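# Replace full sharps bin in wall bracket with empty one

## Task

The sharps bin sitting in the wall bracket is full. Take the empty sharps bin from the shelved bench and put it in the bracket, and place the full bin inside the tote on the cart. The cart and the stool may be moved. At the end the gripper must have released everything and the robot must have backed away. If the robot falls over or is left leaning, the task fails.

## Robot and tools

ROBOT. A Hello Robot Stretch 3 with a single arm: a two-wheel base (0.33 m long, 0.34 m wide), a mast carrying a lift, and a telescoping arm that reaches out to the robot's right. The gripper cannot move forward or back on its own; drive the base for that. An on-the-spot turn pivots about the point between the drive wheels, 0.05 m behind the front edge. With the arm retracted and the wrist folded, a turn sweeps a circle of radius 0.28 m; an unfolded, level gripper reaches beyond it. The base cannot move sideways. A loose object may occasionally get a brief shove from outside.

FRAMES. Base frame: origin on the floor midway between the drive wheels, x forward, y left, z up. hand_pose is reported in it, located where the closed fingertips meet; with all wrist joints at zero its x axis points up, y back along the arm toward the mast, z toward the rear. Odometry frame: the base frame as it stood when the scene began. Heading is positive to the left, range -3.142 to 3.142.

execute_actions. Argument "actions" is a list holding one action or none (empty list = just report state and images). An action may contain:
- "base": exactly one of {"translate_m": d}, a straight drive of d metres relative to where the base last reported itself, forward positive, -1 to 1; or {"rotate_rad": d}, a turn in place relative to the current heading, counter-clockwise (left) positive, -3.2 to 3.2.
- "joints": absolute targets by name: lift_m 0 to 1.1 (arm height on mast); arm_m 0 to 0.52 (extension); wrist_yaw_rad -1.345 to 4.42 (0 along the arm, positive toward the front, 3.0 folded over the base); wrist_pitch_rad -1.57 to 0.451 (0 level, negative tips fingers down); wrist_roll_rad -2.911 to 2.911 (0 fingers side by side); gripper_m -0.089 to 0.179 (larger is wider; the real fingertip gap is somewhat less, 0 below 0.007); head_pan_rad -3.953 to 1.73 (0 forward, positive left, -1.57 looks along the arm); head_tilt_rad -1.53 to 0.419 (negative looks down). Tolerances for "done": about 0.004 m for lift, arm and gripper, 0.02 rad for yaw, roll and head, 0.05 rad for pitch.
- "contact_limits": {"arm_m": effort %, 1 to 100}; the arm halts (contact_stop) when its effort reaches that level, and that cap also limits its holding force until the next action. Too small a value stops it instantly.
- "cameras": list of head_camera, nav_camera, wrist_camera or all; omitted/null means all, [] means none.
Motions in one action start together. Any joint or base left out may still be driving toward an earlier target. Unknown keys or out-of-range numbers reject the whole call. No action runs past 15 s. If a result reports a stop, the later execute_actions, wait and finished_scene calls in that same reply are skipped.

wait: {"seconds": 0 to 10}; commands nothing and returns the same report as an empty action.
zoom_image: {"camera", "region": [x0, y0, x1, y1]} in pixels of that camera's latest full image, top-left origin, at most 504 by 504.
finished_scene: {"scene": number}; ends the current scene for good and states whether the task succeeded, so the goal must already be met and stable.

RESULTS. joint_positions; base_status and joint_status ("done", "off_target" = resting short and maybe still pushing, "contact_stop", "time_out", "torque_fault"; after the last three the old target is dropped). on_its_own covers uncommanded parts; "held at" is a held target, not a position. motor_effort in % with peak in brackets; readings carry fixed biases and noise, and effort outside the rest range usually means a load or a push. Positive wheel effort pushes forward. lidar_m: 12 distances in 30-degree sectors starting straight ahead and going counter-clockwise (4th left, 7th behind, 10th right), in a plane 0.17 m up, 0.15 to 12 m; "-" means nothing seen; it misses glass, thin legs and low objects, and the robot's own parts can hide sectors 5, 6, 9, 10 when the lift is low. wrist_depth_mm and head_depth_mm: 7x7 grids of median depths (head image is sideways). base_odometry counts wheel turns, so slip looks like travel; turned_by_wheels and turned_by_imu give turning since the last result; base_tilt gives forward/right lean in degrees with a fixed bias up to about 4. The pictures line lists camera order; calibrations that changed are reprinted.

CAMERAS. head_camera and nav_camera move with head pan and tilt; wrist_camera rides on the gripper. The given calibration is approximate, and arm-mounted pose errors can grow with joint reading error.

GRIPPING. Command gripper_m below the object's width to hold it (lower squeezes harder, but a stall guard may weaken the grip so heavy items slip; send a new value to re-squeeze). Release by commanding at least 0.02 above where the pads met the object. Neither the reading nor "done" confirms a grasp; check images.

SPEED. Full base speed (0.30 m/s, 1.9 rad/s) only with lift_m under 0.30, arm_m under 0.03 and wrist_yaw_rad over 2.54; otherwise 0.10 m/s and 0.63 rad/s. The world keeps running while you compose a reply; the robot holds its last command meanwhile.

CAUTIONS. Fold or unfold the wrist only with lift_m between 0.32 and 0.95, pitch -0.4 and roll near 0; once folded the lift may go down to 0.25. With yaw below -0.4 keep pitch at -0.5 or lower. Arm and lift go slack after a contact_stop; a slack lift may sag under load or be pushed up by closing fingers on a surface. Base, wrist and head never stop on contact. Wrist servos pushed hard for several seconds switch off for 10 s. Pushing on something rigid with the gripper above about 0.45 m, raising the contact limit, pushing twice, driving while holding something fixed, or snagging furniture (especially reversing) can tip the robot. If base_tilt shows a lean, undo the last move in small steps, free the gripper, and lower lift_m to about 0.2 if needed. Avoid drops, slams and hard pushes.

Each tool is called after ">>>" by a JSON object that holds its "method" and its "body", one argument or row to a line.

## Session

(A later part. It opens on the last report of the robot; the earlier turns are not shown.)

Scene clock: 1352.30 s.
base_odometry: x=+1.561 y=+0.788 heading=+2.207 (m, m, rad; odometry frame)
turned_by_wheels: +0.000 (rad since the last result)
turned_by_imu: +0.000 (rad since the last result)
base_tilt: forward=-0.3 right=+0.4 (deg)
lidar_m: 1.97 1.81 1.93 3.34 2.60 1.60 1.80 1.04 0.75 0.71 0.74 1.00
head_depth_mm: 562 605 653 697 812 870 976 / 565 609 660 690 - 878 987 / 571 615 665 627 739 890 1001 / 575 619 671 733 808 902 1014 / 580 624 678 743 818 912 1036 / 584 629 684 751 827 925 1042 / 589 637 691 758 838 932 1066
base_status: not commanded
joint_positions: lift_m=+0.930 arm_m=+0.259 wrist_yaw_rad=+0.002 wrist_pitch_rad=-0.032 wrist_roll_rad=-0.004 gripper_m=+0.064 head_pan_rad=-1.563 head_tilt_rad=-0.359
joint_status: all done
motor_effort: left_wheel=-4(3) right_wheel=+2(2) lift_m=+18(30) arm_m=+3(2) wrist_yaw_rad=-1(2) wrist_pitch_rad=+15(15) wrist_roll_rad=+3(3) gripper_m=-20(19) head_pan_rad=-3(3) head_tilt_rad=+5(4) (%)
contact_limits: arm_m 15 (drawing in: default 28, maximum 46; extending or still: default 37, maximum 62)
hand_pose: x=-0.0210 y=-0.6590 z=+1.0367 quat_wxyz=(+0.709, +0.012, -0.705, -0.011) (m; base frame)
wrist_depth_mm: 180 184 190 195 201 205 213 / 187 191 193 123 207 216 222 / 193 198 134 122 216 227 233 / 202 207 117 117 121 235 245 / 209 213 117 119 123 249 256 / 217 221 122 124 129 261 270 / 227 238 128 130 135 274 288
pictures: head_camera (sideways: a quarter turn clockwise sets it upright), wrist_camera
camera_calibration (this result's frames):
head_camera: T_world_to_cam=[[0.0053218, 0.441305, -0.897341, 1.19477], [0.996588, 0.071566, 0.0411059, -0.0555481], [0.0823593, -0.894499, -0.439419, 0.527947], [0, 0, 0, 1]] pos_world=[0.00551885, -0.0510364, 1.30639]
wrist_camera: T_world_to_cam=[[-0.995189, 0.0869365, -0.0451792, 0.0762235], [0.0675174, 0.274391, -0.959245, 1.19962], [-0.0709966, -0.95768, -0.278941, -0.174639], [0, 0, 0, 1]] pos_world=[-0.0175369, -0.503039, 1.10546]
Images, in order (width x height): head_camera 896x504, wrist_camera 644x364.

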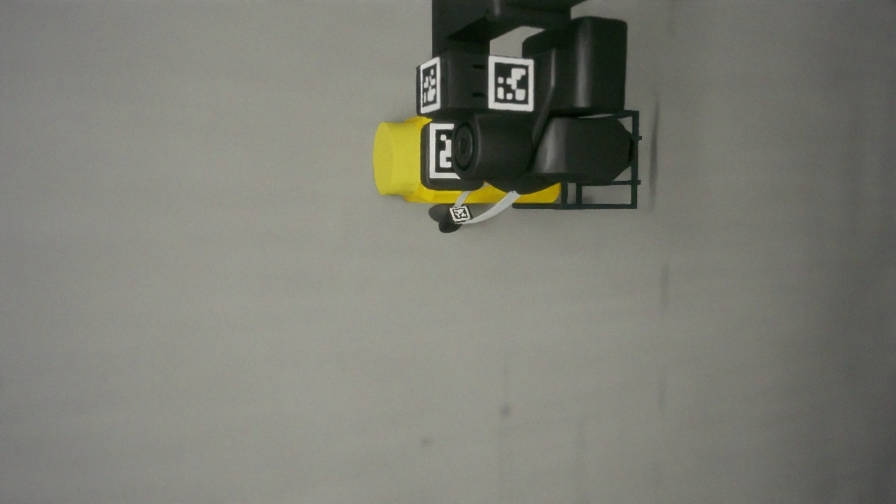

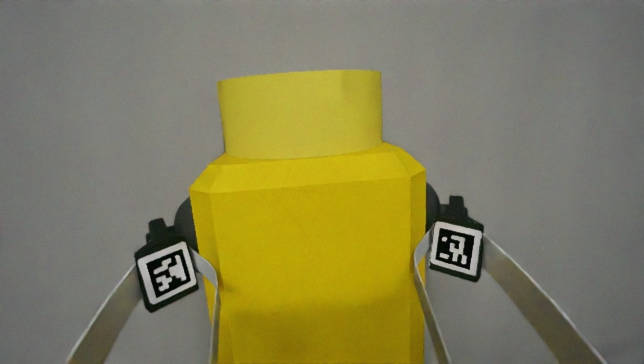

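>>> {"method": "execute_actions", "body": {
  "actions": [
    {"joints": {"lift_m": 0.88}}
  ],
  "cameras": ["head_camera", "wrist_camera"]
}}

Scene clock: 1364.00 s.
base_odometry: x=+1.561 y=+0.788 heading=+2.207 (m, m, rad; odometry frame)
turned_by_wheels: +0.000 (rad since the last result)
turned_by_imu: +0.000 (rad since the last result)
base_tilt: forward=-0.3 right=+0.3 (deg)
lidar_m: 1.97 1.82 1.92 3.32 2.60 1.60 1.80 1.03 0.75 0.72 0.74 1.00
head_depth_mm: 562 605 653 708 - 883 976 / 567 610 661 701 - 897 988 / 569 615 667 664 687 905 1002 / 575 620 672 732 808 902 1014 / 580 625 679 742 820 912 1029 / 587 631 686 750 829 927 1043 / 588 637 694 758 837 934 1064
base_status: not commanded
joint_positions: lift_m=+0.880 arm_m=+0.259 wrist_yaw_rad=+0.002 wrist_pitch_rad=-0.032 wrist_roll_rad=-0.004 gripper_m=+0.064 head_pan_rad=-1.563 head_tilt_rad=-0.359
joint_status: all done
motor_effort: left_wheel=-4(4) right_wheel=+2(2) lift_m=+18(19) arm_m=+3(2) wrist_yaw_rad=-1(1) wrist_pitch_rad=+15(15) wrist_roll_rad=+3(3) gripper_m=-20(19) head_pan_rad=-4(3) head_tilt_rad=+4(4) (%)
hand_pose: x=-0.0210 y=-0.6590 z=+0.9867 quat_wxyz=(+0.709, +0.012, -0.705, -0.011) (m; base frame)
wrist_depth_mm: 181 184 190 196 201 207 213 / 187 191 194 124 208 216 222 / 194 200 134 123 219 227 233 / 199 207 117 117 121 235 243 / 210 215 117 119 123 247 258 / 218 220 122 124 129 262 269 / 228 235 129 130 136 278 285
pictures: head_camera (sideways: a quarter turn clockwise sets it upright), wrist_camera
camera_calibration (this result's frames):
head_camera: T_world_to_cam=[[0.00532169, 0.441305, -0.897341, 1.19477], [0.996588, 0.0715662, 0.0411059, -0.0555481], [0.0823596, -0.894499, -0.439419, 0.527947], [0, 0, 0, 1]] pos_world=[0.00551887, -0.0510364, 1.30639]
wrist_camera: T_world_to_cam=[[-0.995189, 0.0869379, -0.0451764, 0.0739619], [0.0675173, 0.274422, -0.959236, 1.15165], [-0.0709966, -0.957671, -0.278972, -0.188554], [0, 0, 0, 1]] pos_world=[-0.0175369, -0.503041, 1.05544]
Images, in order (width x height): head_camera 896x504, wrist_camera 644x364.

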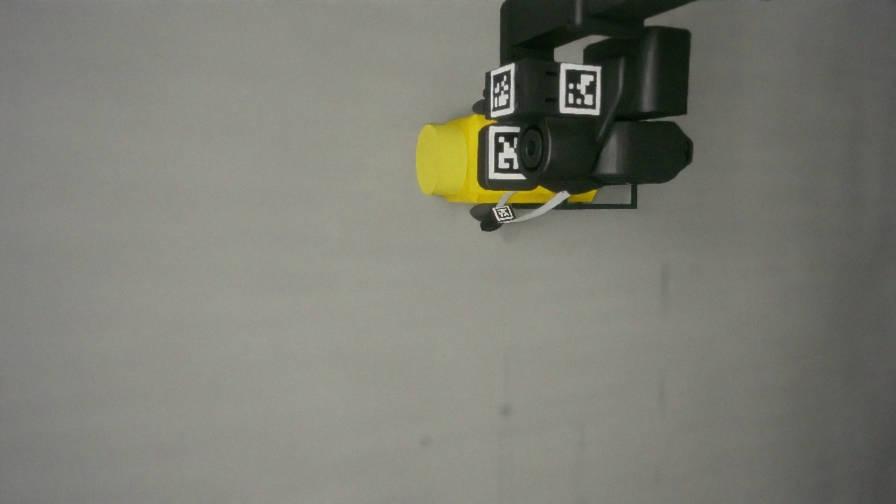

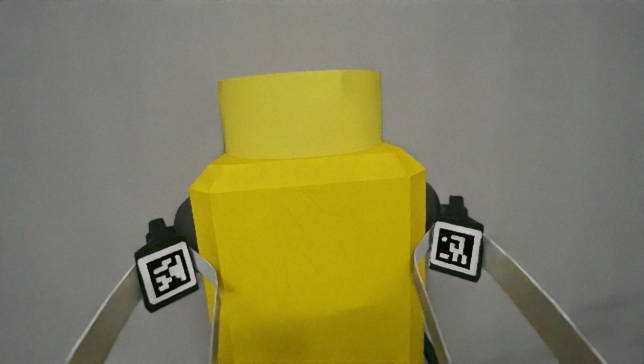

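>>> {"method": "execute_actions", "body": {
  "actions": [
    {"joints": {"lift_m": 0.846}}
  ],
  "cameras": ["head_camera", "wrist_camera"]
}}

Scene clock: 1368.83 s.
base_odometry: x=+1.561 y=+0.788 heading=+2.207 (m, m, rad; odometry frame)
turned_by_wheels: +0.000 (rad since the last result)
turned_by_imu: +0.000 (rad since the last result)
base_tilt: forward=-0.4 right=+0.4 (deg)
lidar_m: 1.97 1.81 1.92 3.32 2.60 1.60 1.80 1.04 0.75 0.72 0.74 1.00
head_depth_mm: 563 604 655 713 762 907 973 / 567 609 661 709 - 913 991 / 570 616 665 699 683 913 1001 / 576 620 671 734 810 901 1013 / 580 625 677 740 819 911 1032 / 586 631 685 749 827 923 1050 / 590 636 689 757 839 936 1059
base_status: not commanded
joint_positions: lift_m=+0.846 arm_m=+0.259 wrist_yaw_rad=+0.002 wrist_pitch_rad=-0.032 wrist_roll_rad=-0.004 gripper_m=+0.064 head_pan_rad=-1.563 head_tilt_rad=-0.359
joint_status: all done
motor_effort: left_wheel=-4(4) right_wheel=+2(2) lift_m=+17(18) arm_m=+3(2) wrist_yaw_rad=-1(1) wrist_pitch_rad=+15(15) wrist_roll_rad=+3(3) gripper_m=-19(19) head_pan_rad=-4(4) head_tilt_rad=+4(4) (%)
hand_pose: x=-0.0210 y=-0.6591 z=+0.9528 quat_wxyz=(+0.709, +0.012, -0.705, -0.011) (m; base frame)
wrist_depth_mm: 181 184 190 196 202 207 212 / 186 190 195 125 210 216 225 / 196 200 136 123 215 225 235 / 201 207 117 118 122 236 245 / 211 213 118 120 122 249 256 / 218 223 122 124 129 262 271 / 227 237 126 126 130 275 288
pictures: head_camera (sideways: a quarter turn clockwise sets it upright), wrist_camera
camera_calibration (this result's frames):
head_camera: T_world_to_cam=[[0.00532169, 0.441305, -0.897341, 1.19477], [0.996588, 0.0715662, 0.0411059, -0.0555481], [0.0823596, -0.894499, -0.439419, 0.527947], [0, 0, 0, 1]] pos_world=[0.00551887, -0.0510364, 1.30639]
wrist_camera: T_world_to_cam=[[-0.99519, 0.0869131, -0.0452073, 0.072448], [0.0675184, 0.274128, -0.95932, 1.11904], [-0.0709849, -0.957758, -0.278678, -0.198353], [0, 0, 0, 1]] pos_world=[-0.017536, -0.50303, 1.02151]
Images, in order (width x height): head_camera 896x504, wrist_camera 644x364.

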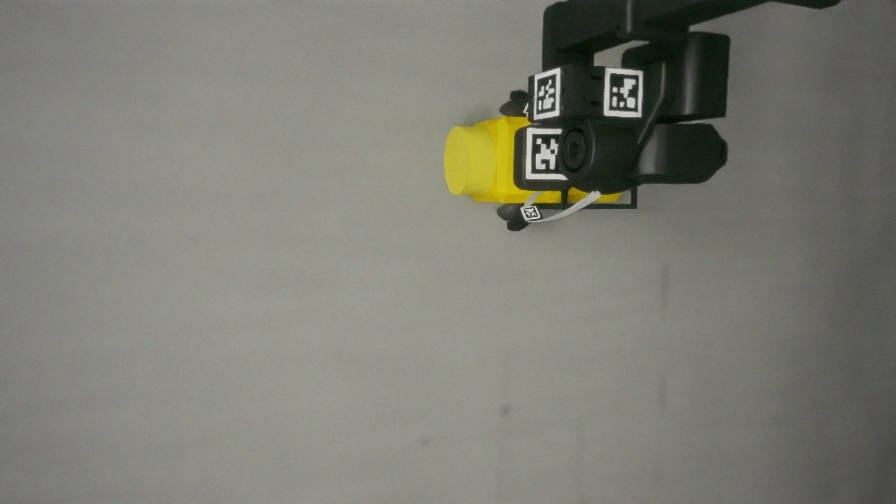

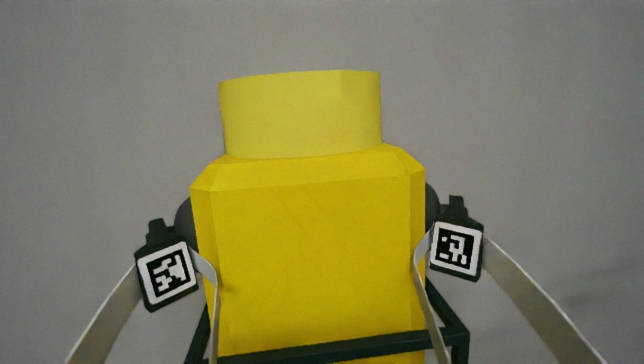

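>>> {"method": "execute_actions", "body": {
  "actions": [
    {"joints": {"lift_m": 0.838}}
  ],
  "cameras": ["head_camera", "wrist_camera"]
}}

Scene clock: 1378.60 s.
base_odometry: x=+1.561 y=+0.788 heading=+2.207 (m, m, rad; odometry frame)
turned_by_wheels: +0.000 (rad since the last result)
turned_by_imu: +0.000 (rad since the last result)
base_tilt: forward=-0.3 right=+0.3 (deg)
lidar_m: 1.97 1.81 1.92 3.32 2.60 1.60 1.79 1.04 0.75 0.71 0.74 1.00
head_depth_mm: 564 605 654 714 763 904 979 / 567 609 661 711 - 914 991 / 572 615 667 707 678 908 1004 / 577 621 671 733 812 900 1021 / 581 626 677 744 821 917 1032 / 584 631 685 750 829 923 1043 / 590 635 693 758 837 934 1065
base_status: not commanded
joint_positions: lift_m=+0.838 arm_m=+0.259 wrist_yaw_rad=+0.002 wrist_pitch_rad=-0.026 wrist_roll_rad=-0.003 gripper_m=+0.064 head_pan_rad=-1.563 head_tilt_rad=-0.359
joint_status: all done
motor_effort: left_wheel=-4(4) right_wheel=+2(2) lift_m=+16(18) arm_m=+3(3) wrist_yaw_rad=-1(1) wrist_pitch_rad=+12(15) wrist_roll_rad=+2(3) gripper_m=-19(19) head_pan_rad=-3(3) head_tilt_rad=+5(4) (%)
hand_pose: x=-0.0210 y=-0.6592 z=+0.9463 quat_wxyz=(+0.708, +0.010, -0.706, -0.009) (m; base frame)
wrist_depth_mm: 181 184 190 196 202 207 214 / 188 193 196 125 210 216 226 / 194 199 136 124 217 226 233 / 202 207 117 118 121 235 244 / 210 213 117 119 123 248 257 / 220 222 122 124 128 263 269 / 227 236 124 127 130 272 284
pictures: head_camera (sideways: a quarter turn clockwise sets it upright), wrist_camera
camera_calibration (this result's frames):
head_camera: T_world_to_cam=[[0.00532174, 0.441305, -0.897341, 1.19477], [0.996588, 0.0715661, 0.0411059, -0.0555481], [0.0823594, -0.894499, -0.439419, 0.527947], [0, 0, 0, 1]] pos_world=[0.00551886, -0.0510364, 1.30639]
wrist_camera: T_world_to_cam=[[-0.995145, 0.0866632, -0.0466496, 0.073375], [0.0684327, 0.268613, -0.960814, 1.11065], [-0.0707365, -0.959342, -0.27324, -0.20652], [0, 0, 0, 1]] pos_world=[-0.0175948, -0.502819, 1.01412]
Images, in order (width x height): head_camera 896x504, wrist_camera 644x364.

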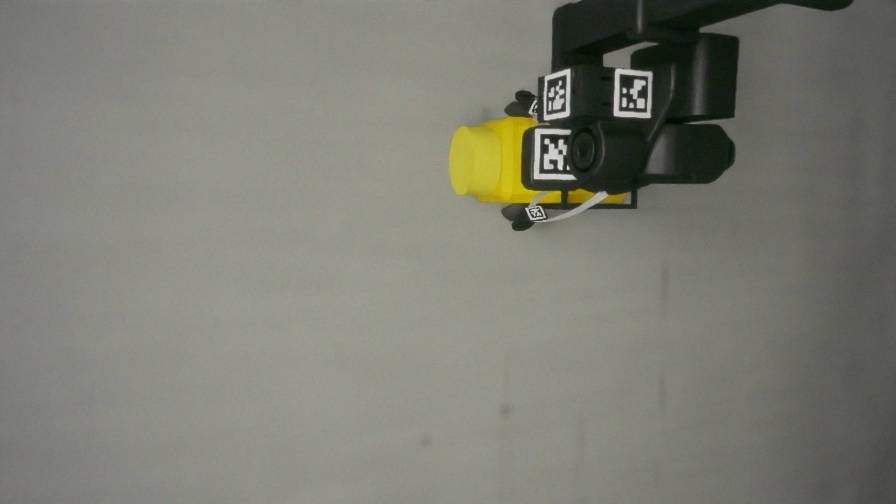

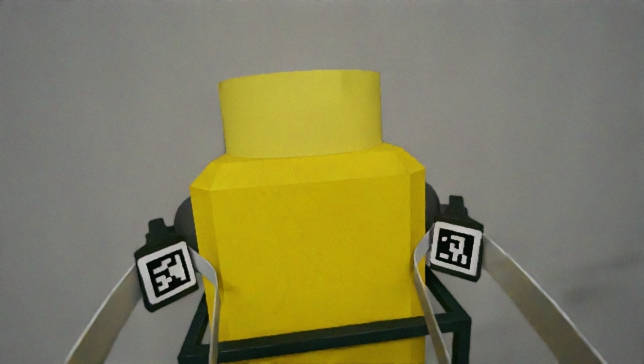

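>>> {"method": "execute_actions", "body": {
  "actions": [
    {"joints": {"gripper_m": 0.15}}
  ],
  "cameras": ["head_camera", "wrist_camera"]
}}

Scene clock: 1386.10 s.
base_odometry: x=+1.561 y=+0.788 heading=+2.207 (m, m, rad; odometry frame)
turned_by_wheels: +0.000 (rad since the last result)
turned_by_imu: +0.000 (rad since the last result)
base_tilt: forward=-0.3 right=+0.3 (deg)
lidar_m: 1.97 1.82 1.91 3.33 2.61 1.60 1.80 1.04 0.75 0.72 0.74 1.00
head_depth_mm: 562 604 655 711 759 902 978 / 566 610 661 711 - 911 988 / 570 615 666 704 678 909 1003 / 575 619 673 733 814 905 1020 / 579 625 679 743 821 913 1033 / 583 631 684 750 826 927 1047 / 589 637 692 757 839 938 1062
base_status: not commanded
joint_positions: lift_m=+0.838 arm_m=+0.259 wrist_yaw_rad=+0.002 wrist_pitch_rad=-0.021 wrist_roll_rad=-0.003 gripper_m=+0.150 head_pan_rad=-1.563 head_tilt_rad=-0.359
joint_status: all done
motor_effort: left_wheel=-4(4) right_wheel=+3(2) lift_m=+17(17) arm_m=+3(3) wrist_yaw_rad=+0(1) wrist_pitch_rad=+10(13) wrist_roll_rad=+2(2) gripper_m=+0(87) head_pan_rad=-4(4) head_tilt_rad=+4(4) (%)
hand_pose: x=-0.0210 y=-0.6594 z=+0.9476 quat_wxyz=(+0.708, +0.008, -0.706, -0.007) (m; base frame)
wrist_depth_mm: 181 185 191 196 202 208 216 / 186 192 195 200 208 216 221 / 194 199 128 118 218 223 233 / 200 206 121 116 124 235 244 / 210 214 112 115 121 - 254 / 216 227 118 120 125 260 268 / 231 234 120 124 129 272 280
pictures: head_camera (sideways: a quarter turn clockwise sets it upright), wrist_camera
camera_calibration (this result's frames):
head_camera: T_world_to_cam=[[0.00532169, 0.441305, -0.897341, 1.19477], [0.996588, 0.0715662, 0.0411059, -0.0555481], [0.0823596, -0.894499, -0.439419, 0.527948], [0, 0, 0, 1]] pos_world=[0.00551887, -0.0510364, 1.30639]
wrist_camera: T_world_to_cam=[[-0.995141, 0.0864575, -0.0471084, 0.0737396], [0.0684679, 0.263836, -0.962134, 1.11001], [-0.0707548, -0.960685, -0.268474, -0.211723], [0, 0, 0, 1]] pos_world=[-0.017599, -0.502634, 1.01461]
Images, in order (width x height): head_camera 896x504, wrist_camera 644x364.

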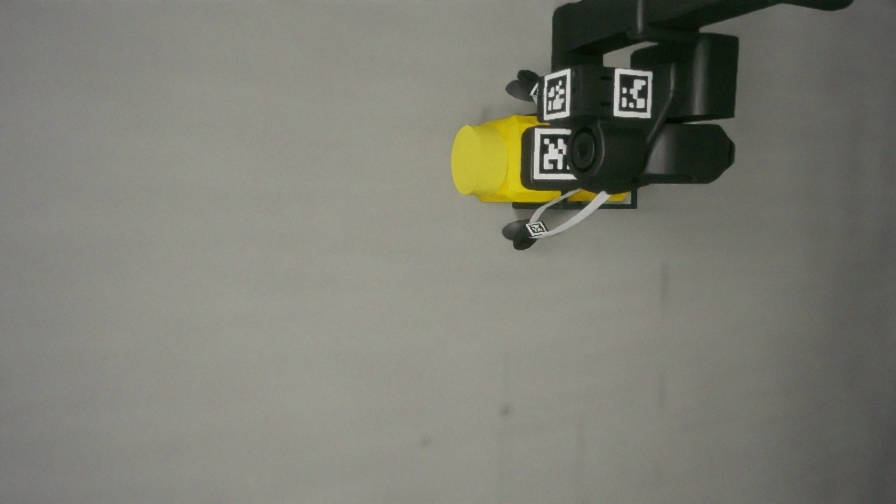

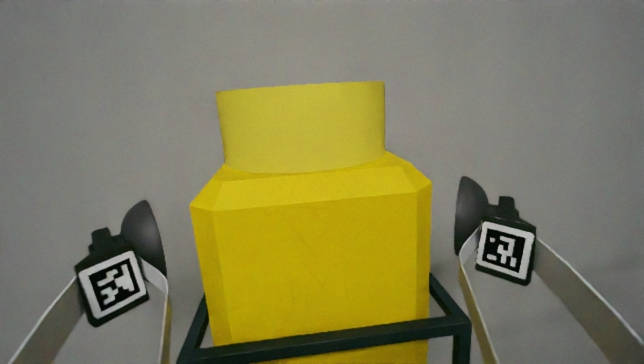

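>>> {"method": "execute_actions", "body": {
  "actions": [
    {"joints": {"arm_m": 0.005, "lift_m": 0.85}}
  ],
  "cameras": ["head_camera", "wrist_camera"]
}}

Scene clock: 1413.47 s.
base_odometry: x=+1.561 y=+0.788 heading=+2.207 (m, m, rad; odometry frame)
turned_by_wheels: +0.000 (rad since the last result)
turned_by_imu: +0.001 (rad since the last result)
base_tilt: forward=-0.3 right=+0.3 (deg)
lidar_m: 1.97 1.81 1.92 3.32 2.60 1.60 1.80 1.04 0.75 0.72 0.74 1.00
head_depth_mm: 563 605 655 715 782 858 974 / 567 609 661 712 756 879 - / 572 614 665 706 678 889 991 / 575 620 671 734 807 916 1017 / 580 627 679 742 820 912 1031 / 585 632 685 749 827 925 1045 / 589 637 691 759 839 935 1059
base_status: not commanded
joint_positions: lift_m=+0.850 arm_m=+0.005 wrist_yaw_rad=+0.002 wrist_pitch_rad=-0.020 wrist_roll_rad=-0.003 gripper_m=+0.150 head_pan_rad=-1.563 head_tilt_rad=-0.359
joint_status: all done
motor_effort: left_wheel=-4(4) right_wheel=+2(3) lift_m=+32(33) arm_m=-5(3) wrist_yaw_rad=-1(1) wrist_pitch_rad=+10(10) wrist_roll_rad=+2(2) gripper_m=+1(1) head_pan_rad=-2(4) head_tilt_rad=+4(4) (%)
hand_pose: x=-0.0210 y=-0.4059 z=+0.9591 quat_wxyz=(+0.708, +0.008, -0.706, -0.007) (m; base frame)
wrist_depth_mm: 397 403 414 429 439 447 473 / 407 421 427 436 453 469 489 / 423 441 447 370 474 495 507 / 439 452 459 370 496 513 534 / 455 471 485 388 526 - 545 / 473 492 507 521 535 568 583 / 501 511 529 556 564 586 620
pictures: head_camera (sideways: a quarter turn clockwise sets it upright), wrist_camera
camera_calibration (this result's frames):
head_camera: T_world_to_cam=[[0.0053225, 0.441255, -0.897366, 1.19481], [0.996589, 0.0715675, 0.0411023, -0.0555434], [0.0823589, -0.894524, -0.439368, 0.527882], [0, 0, 0, 1]] pos_world=[0.00551882, -0.0510361, 1.3064]
wrist_camera: T_world_to_cam=[[-0.995122, 0.0866284, -0.0472077, 0.0524798], [0.068529, 0.262739, -0.96243, 1.0541], [-0.0709705, -0.96097, -0.267394, 0.0336985], [0, 0, 0, 1]] pos_world=[-0.0176214, -0.249117, 1.02599]
Images, in order (width x height): head_camera 896x504, wrist_camera 644x364.

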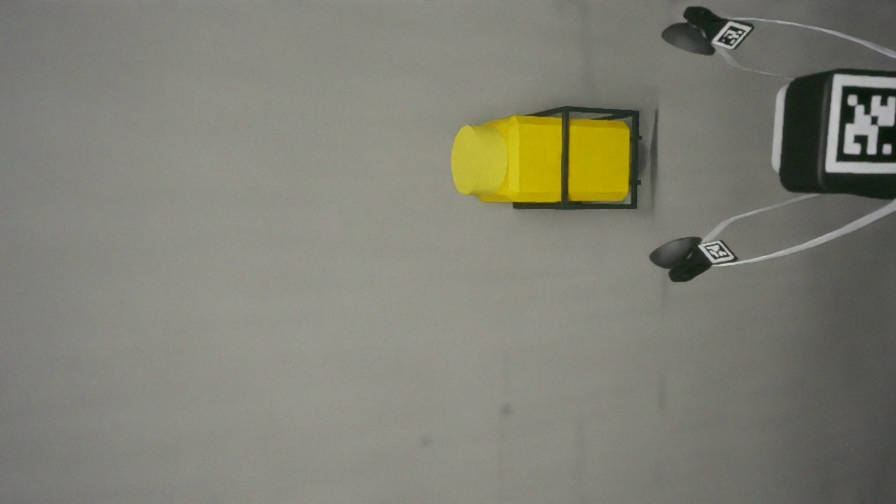

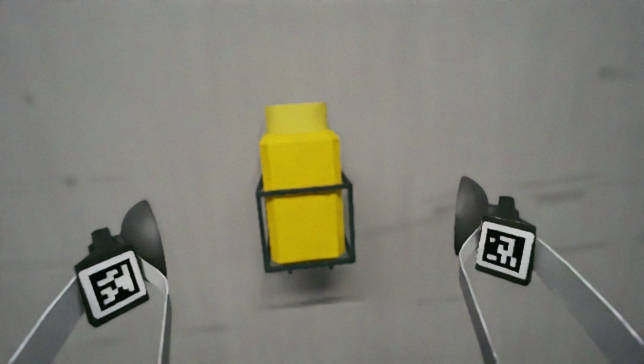

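>>> {"method": "execute_actions", "body": {
  "actions": [
    {"base": {"translate_m": 0.4}, "joints": {"head_pan_rad": -2.9, "head_tilt_rad": -0.35}}
  ],
  "cameras": ["head_camera", "nav_camera"]
}}

Scene clock: 1427.97 s.
base_odometry: x=+1.323 y=+1.110 heading=+2.207 (m, m, rad; odometry frame)
turned_by_wheels: +0.000 (rad since the last result)
turned_by_imu: +0.000 (rad since the last result)
base_tilt: forward=-0.3 right=+0.3 (deg)
lidar_m: 1.57 1.62 1.53 3.34 3.18 1.96 2.20 1.03 0.74 0.71 0.73 0.99
head_depth_mm: 1767 1905 2061 2223 2158 1650 1405 / 1844 1965 2134 2310 2183 1656 1340 / 1893 2034 2203 2415 2192 1668 1335 / 1899 2044 2172 2330 2118 1683 1349 / 1502 1561 1626 1700 1786 1643 1356 / 1207 1251 1296 1342 1395 1444 1352 / 1015 1043 1071 1108 1140 1174 1213
base_status: done
joint_positions: lift_m=+0.850 arm_m=+0.005 wrist_yaw_rad=+0.002 wrist_pitch_rad=-0.020 wrist_roll_rad=-0.003 gripper_m=+0.150 head_pan_rad=-2.893 head_tilt_rad=-0.359
joint_status: all done
motor_effort: left_wheel=-3(5) right_wheel=+2(4) lift_m=+32(32) arm_m=-4(4) wrist_yaw_rad=+0(1) wrist_pitch_rad=+10(9) wrist_roll_rad=+2(2) gripper_m=+0(0) head_pan_rad=-3(47) head_tilt_rad=+4(5) (%)
hand_pose: x=-0.0210 y=-0.4059 z=+0.9591 quat_wxyz=(+0.708, +0.008, -0.706, -0.007) (m; base frame)
wrist_depth_mm: 393 398 409 425 432 448 462 / 403 412 420 436 447 464 461 / 420 423 448 446 471 478 400 / 429 443 452 474 491 496 418 / 448 450 474 499 513 - 433 / 462 487 490 512 533 559 578 / 484 499 516 540 555 577 613
pictures: head_camera (sideways: a quarter turn clockwise sets it upright), nav_camera (sideways: a quarter turn counterclockwise sets it upright)
camera_calibration (this result's frames):
head_camera: T_world_to_cam=[[0.429766, 0.100154, -0.897369, 1.19222], [0.307376, -0.9507, 0.041102, -0.0513388], [-0.849012, -0.293494, -0.439363, 0.533557], [0, 0, 0, 1]] pos_world=[-0.0435997, -0.0116175, 1.3064]
nav_camera: T_world_to_cam=[[-0.360607, -0.155584, 0.91965, -1.1574], [-0.227606, 0.970861, 0.0750001, -0.0467653], [-0.904521, -0.182272, -0.385511, 0.46005], [0, 0, 0, 1]] pos_world=[-0.0118866, -0.050816, 1.24527]
Images, in order (width x height): head_camera 896x504, nav_camera 672x504.

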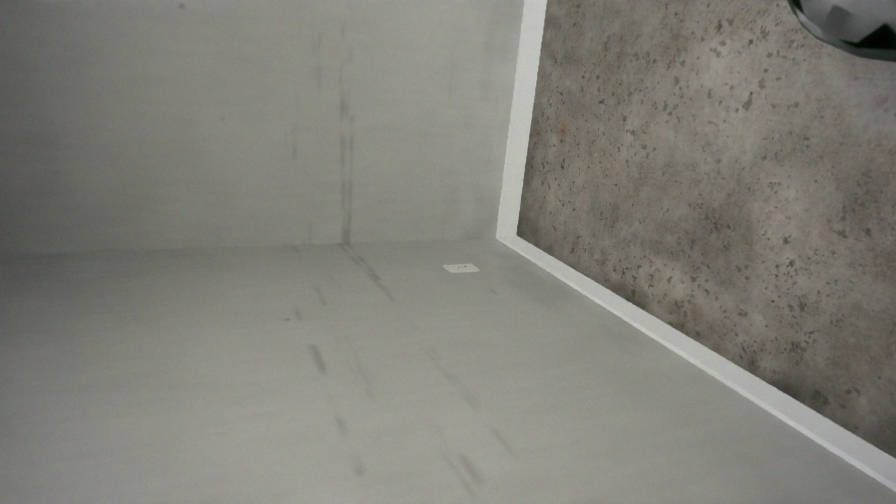

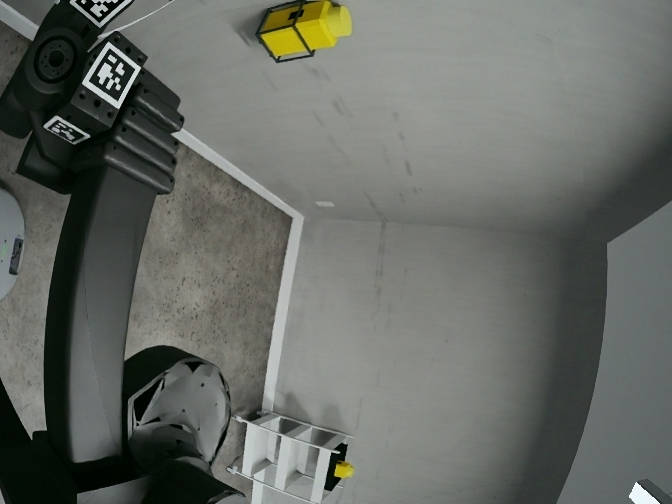

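>>> {"method": "zoom_image", "body": {
  "camera": "nav_camera",
  "region": [220, 400, 400, 504]
}}

Region (220, 400, 400, 504) of nav_camera's 672x504 image, scaled by 2.800, with more detail than that image has; it fills the top 291 rows of this view, and the rest is white.

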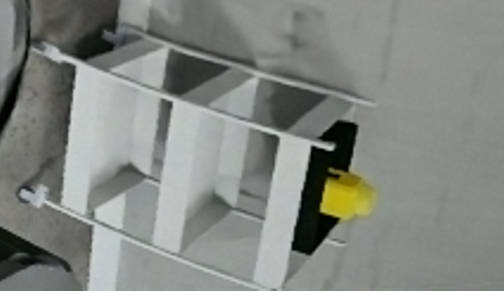

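The full bin is standing in the tote and the empty one is seated in the bracket; the robot is clear and level.

>>> {"method": "finished_scene", "body": {
  "scene": 1
}}

The scene is finished: the task was done.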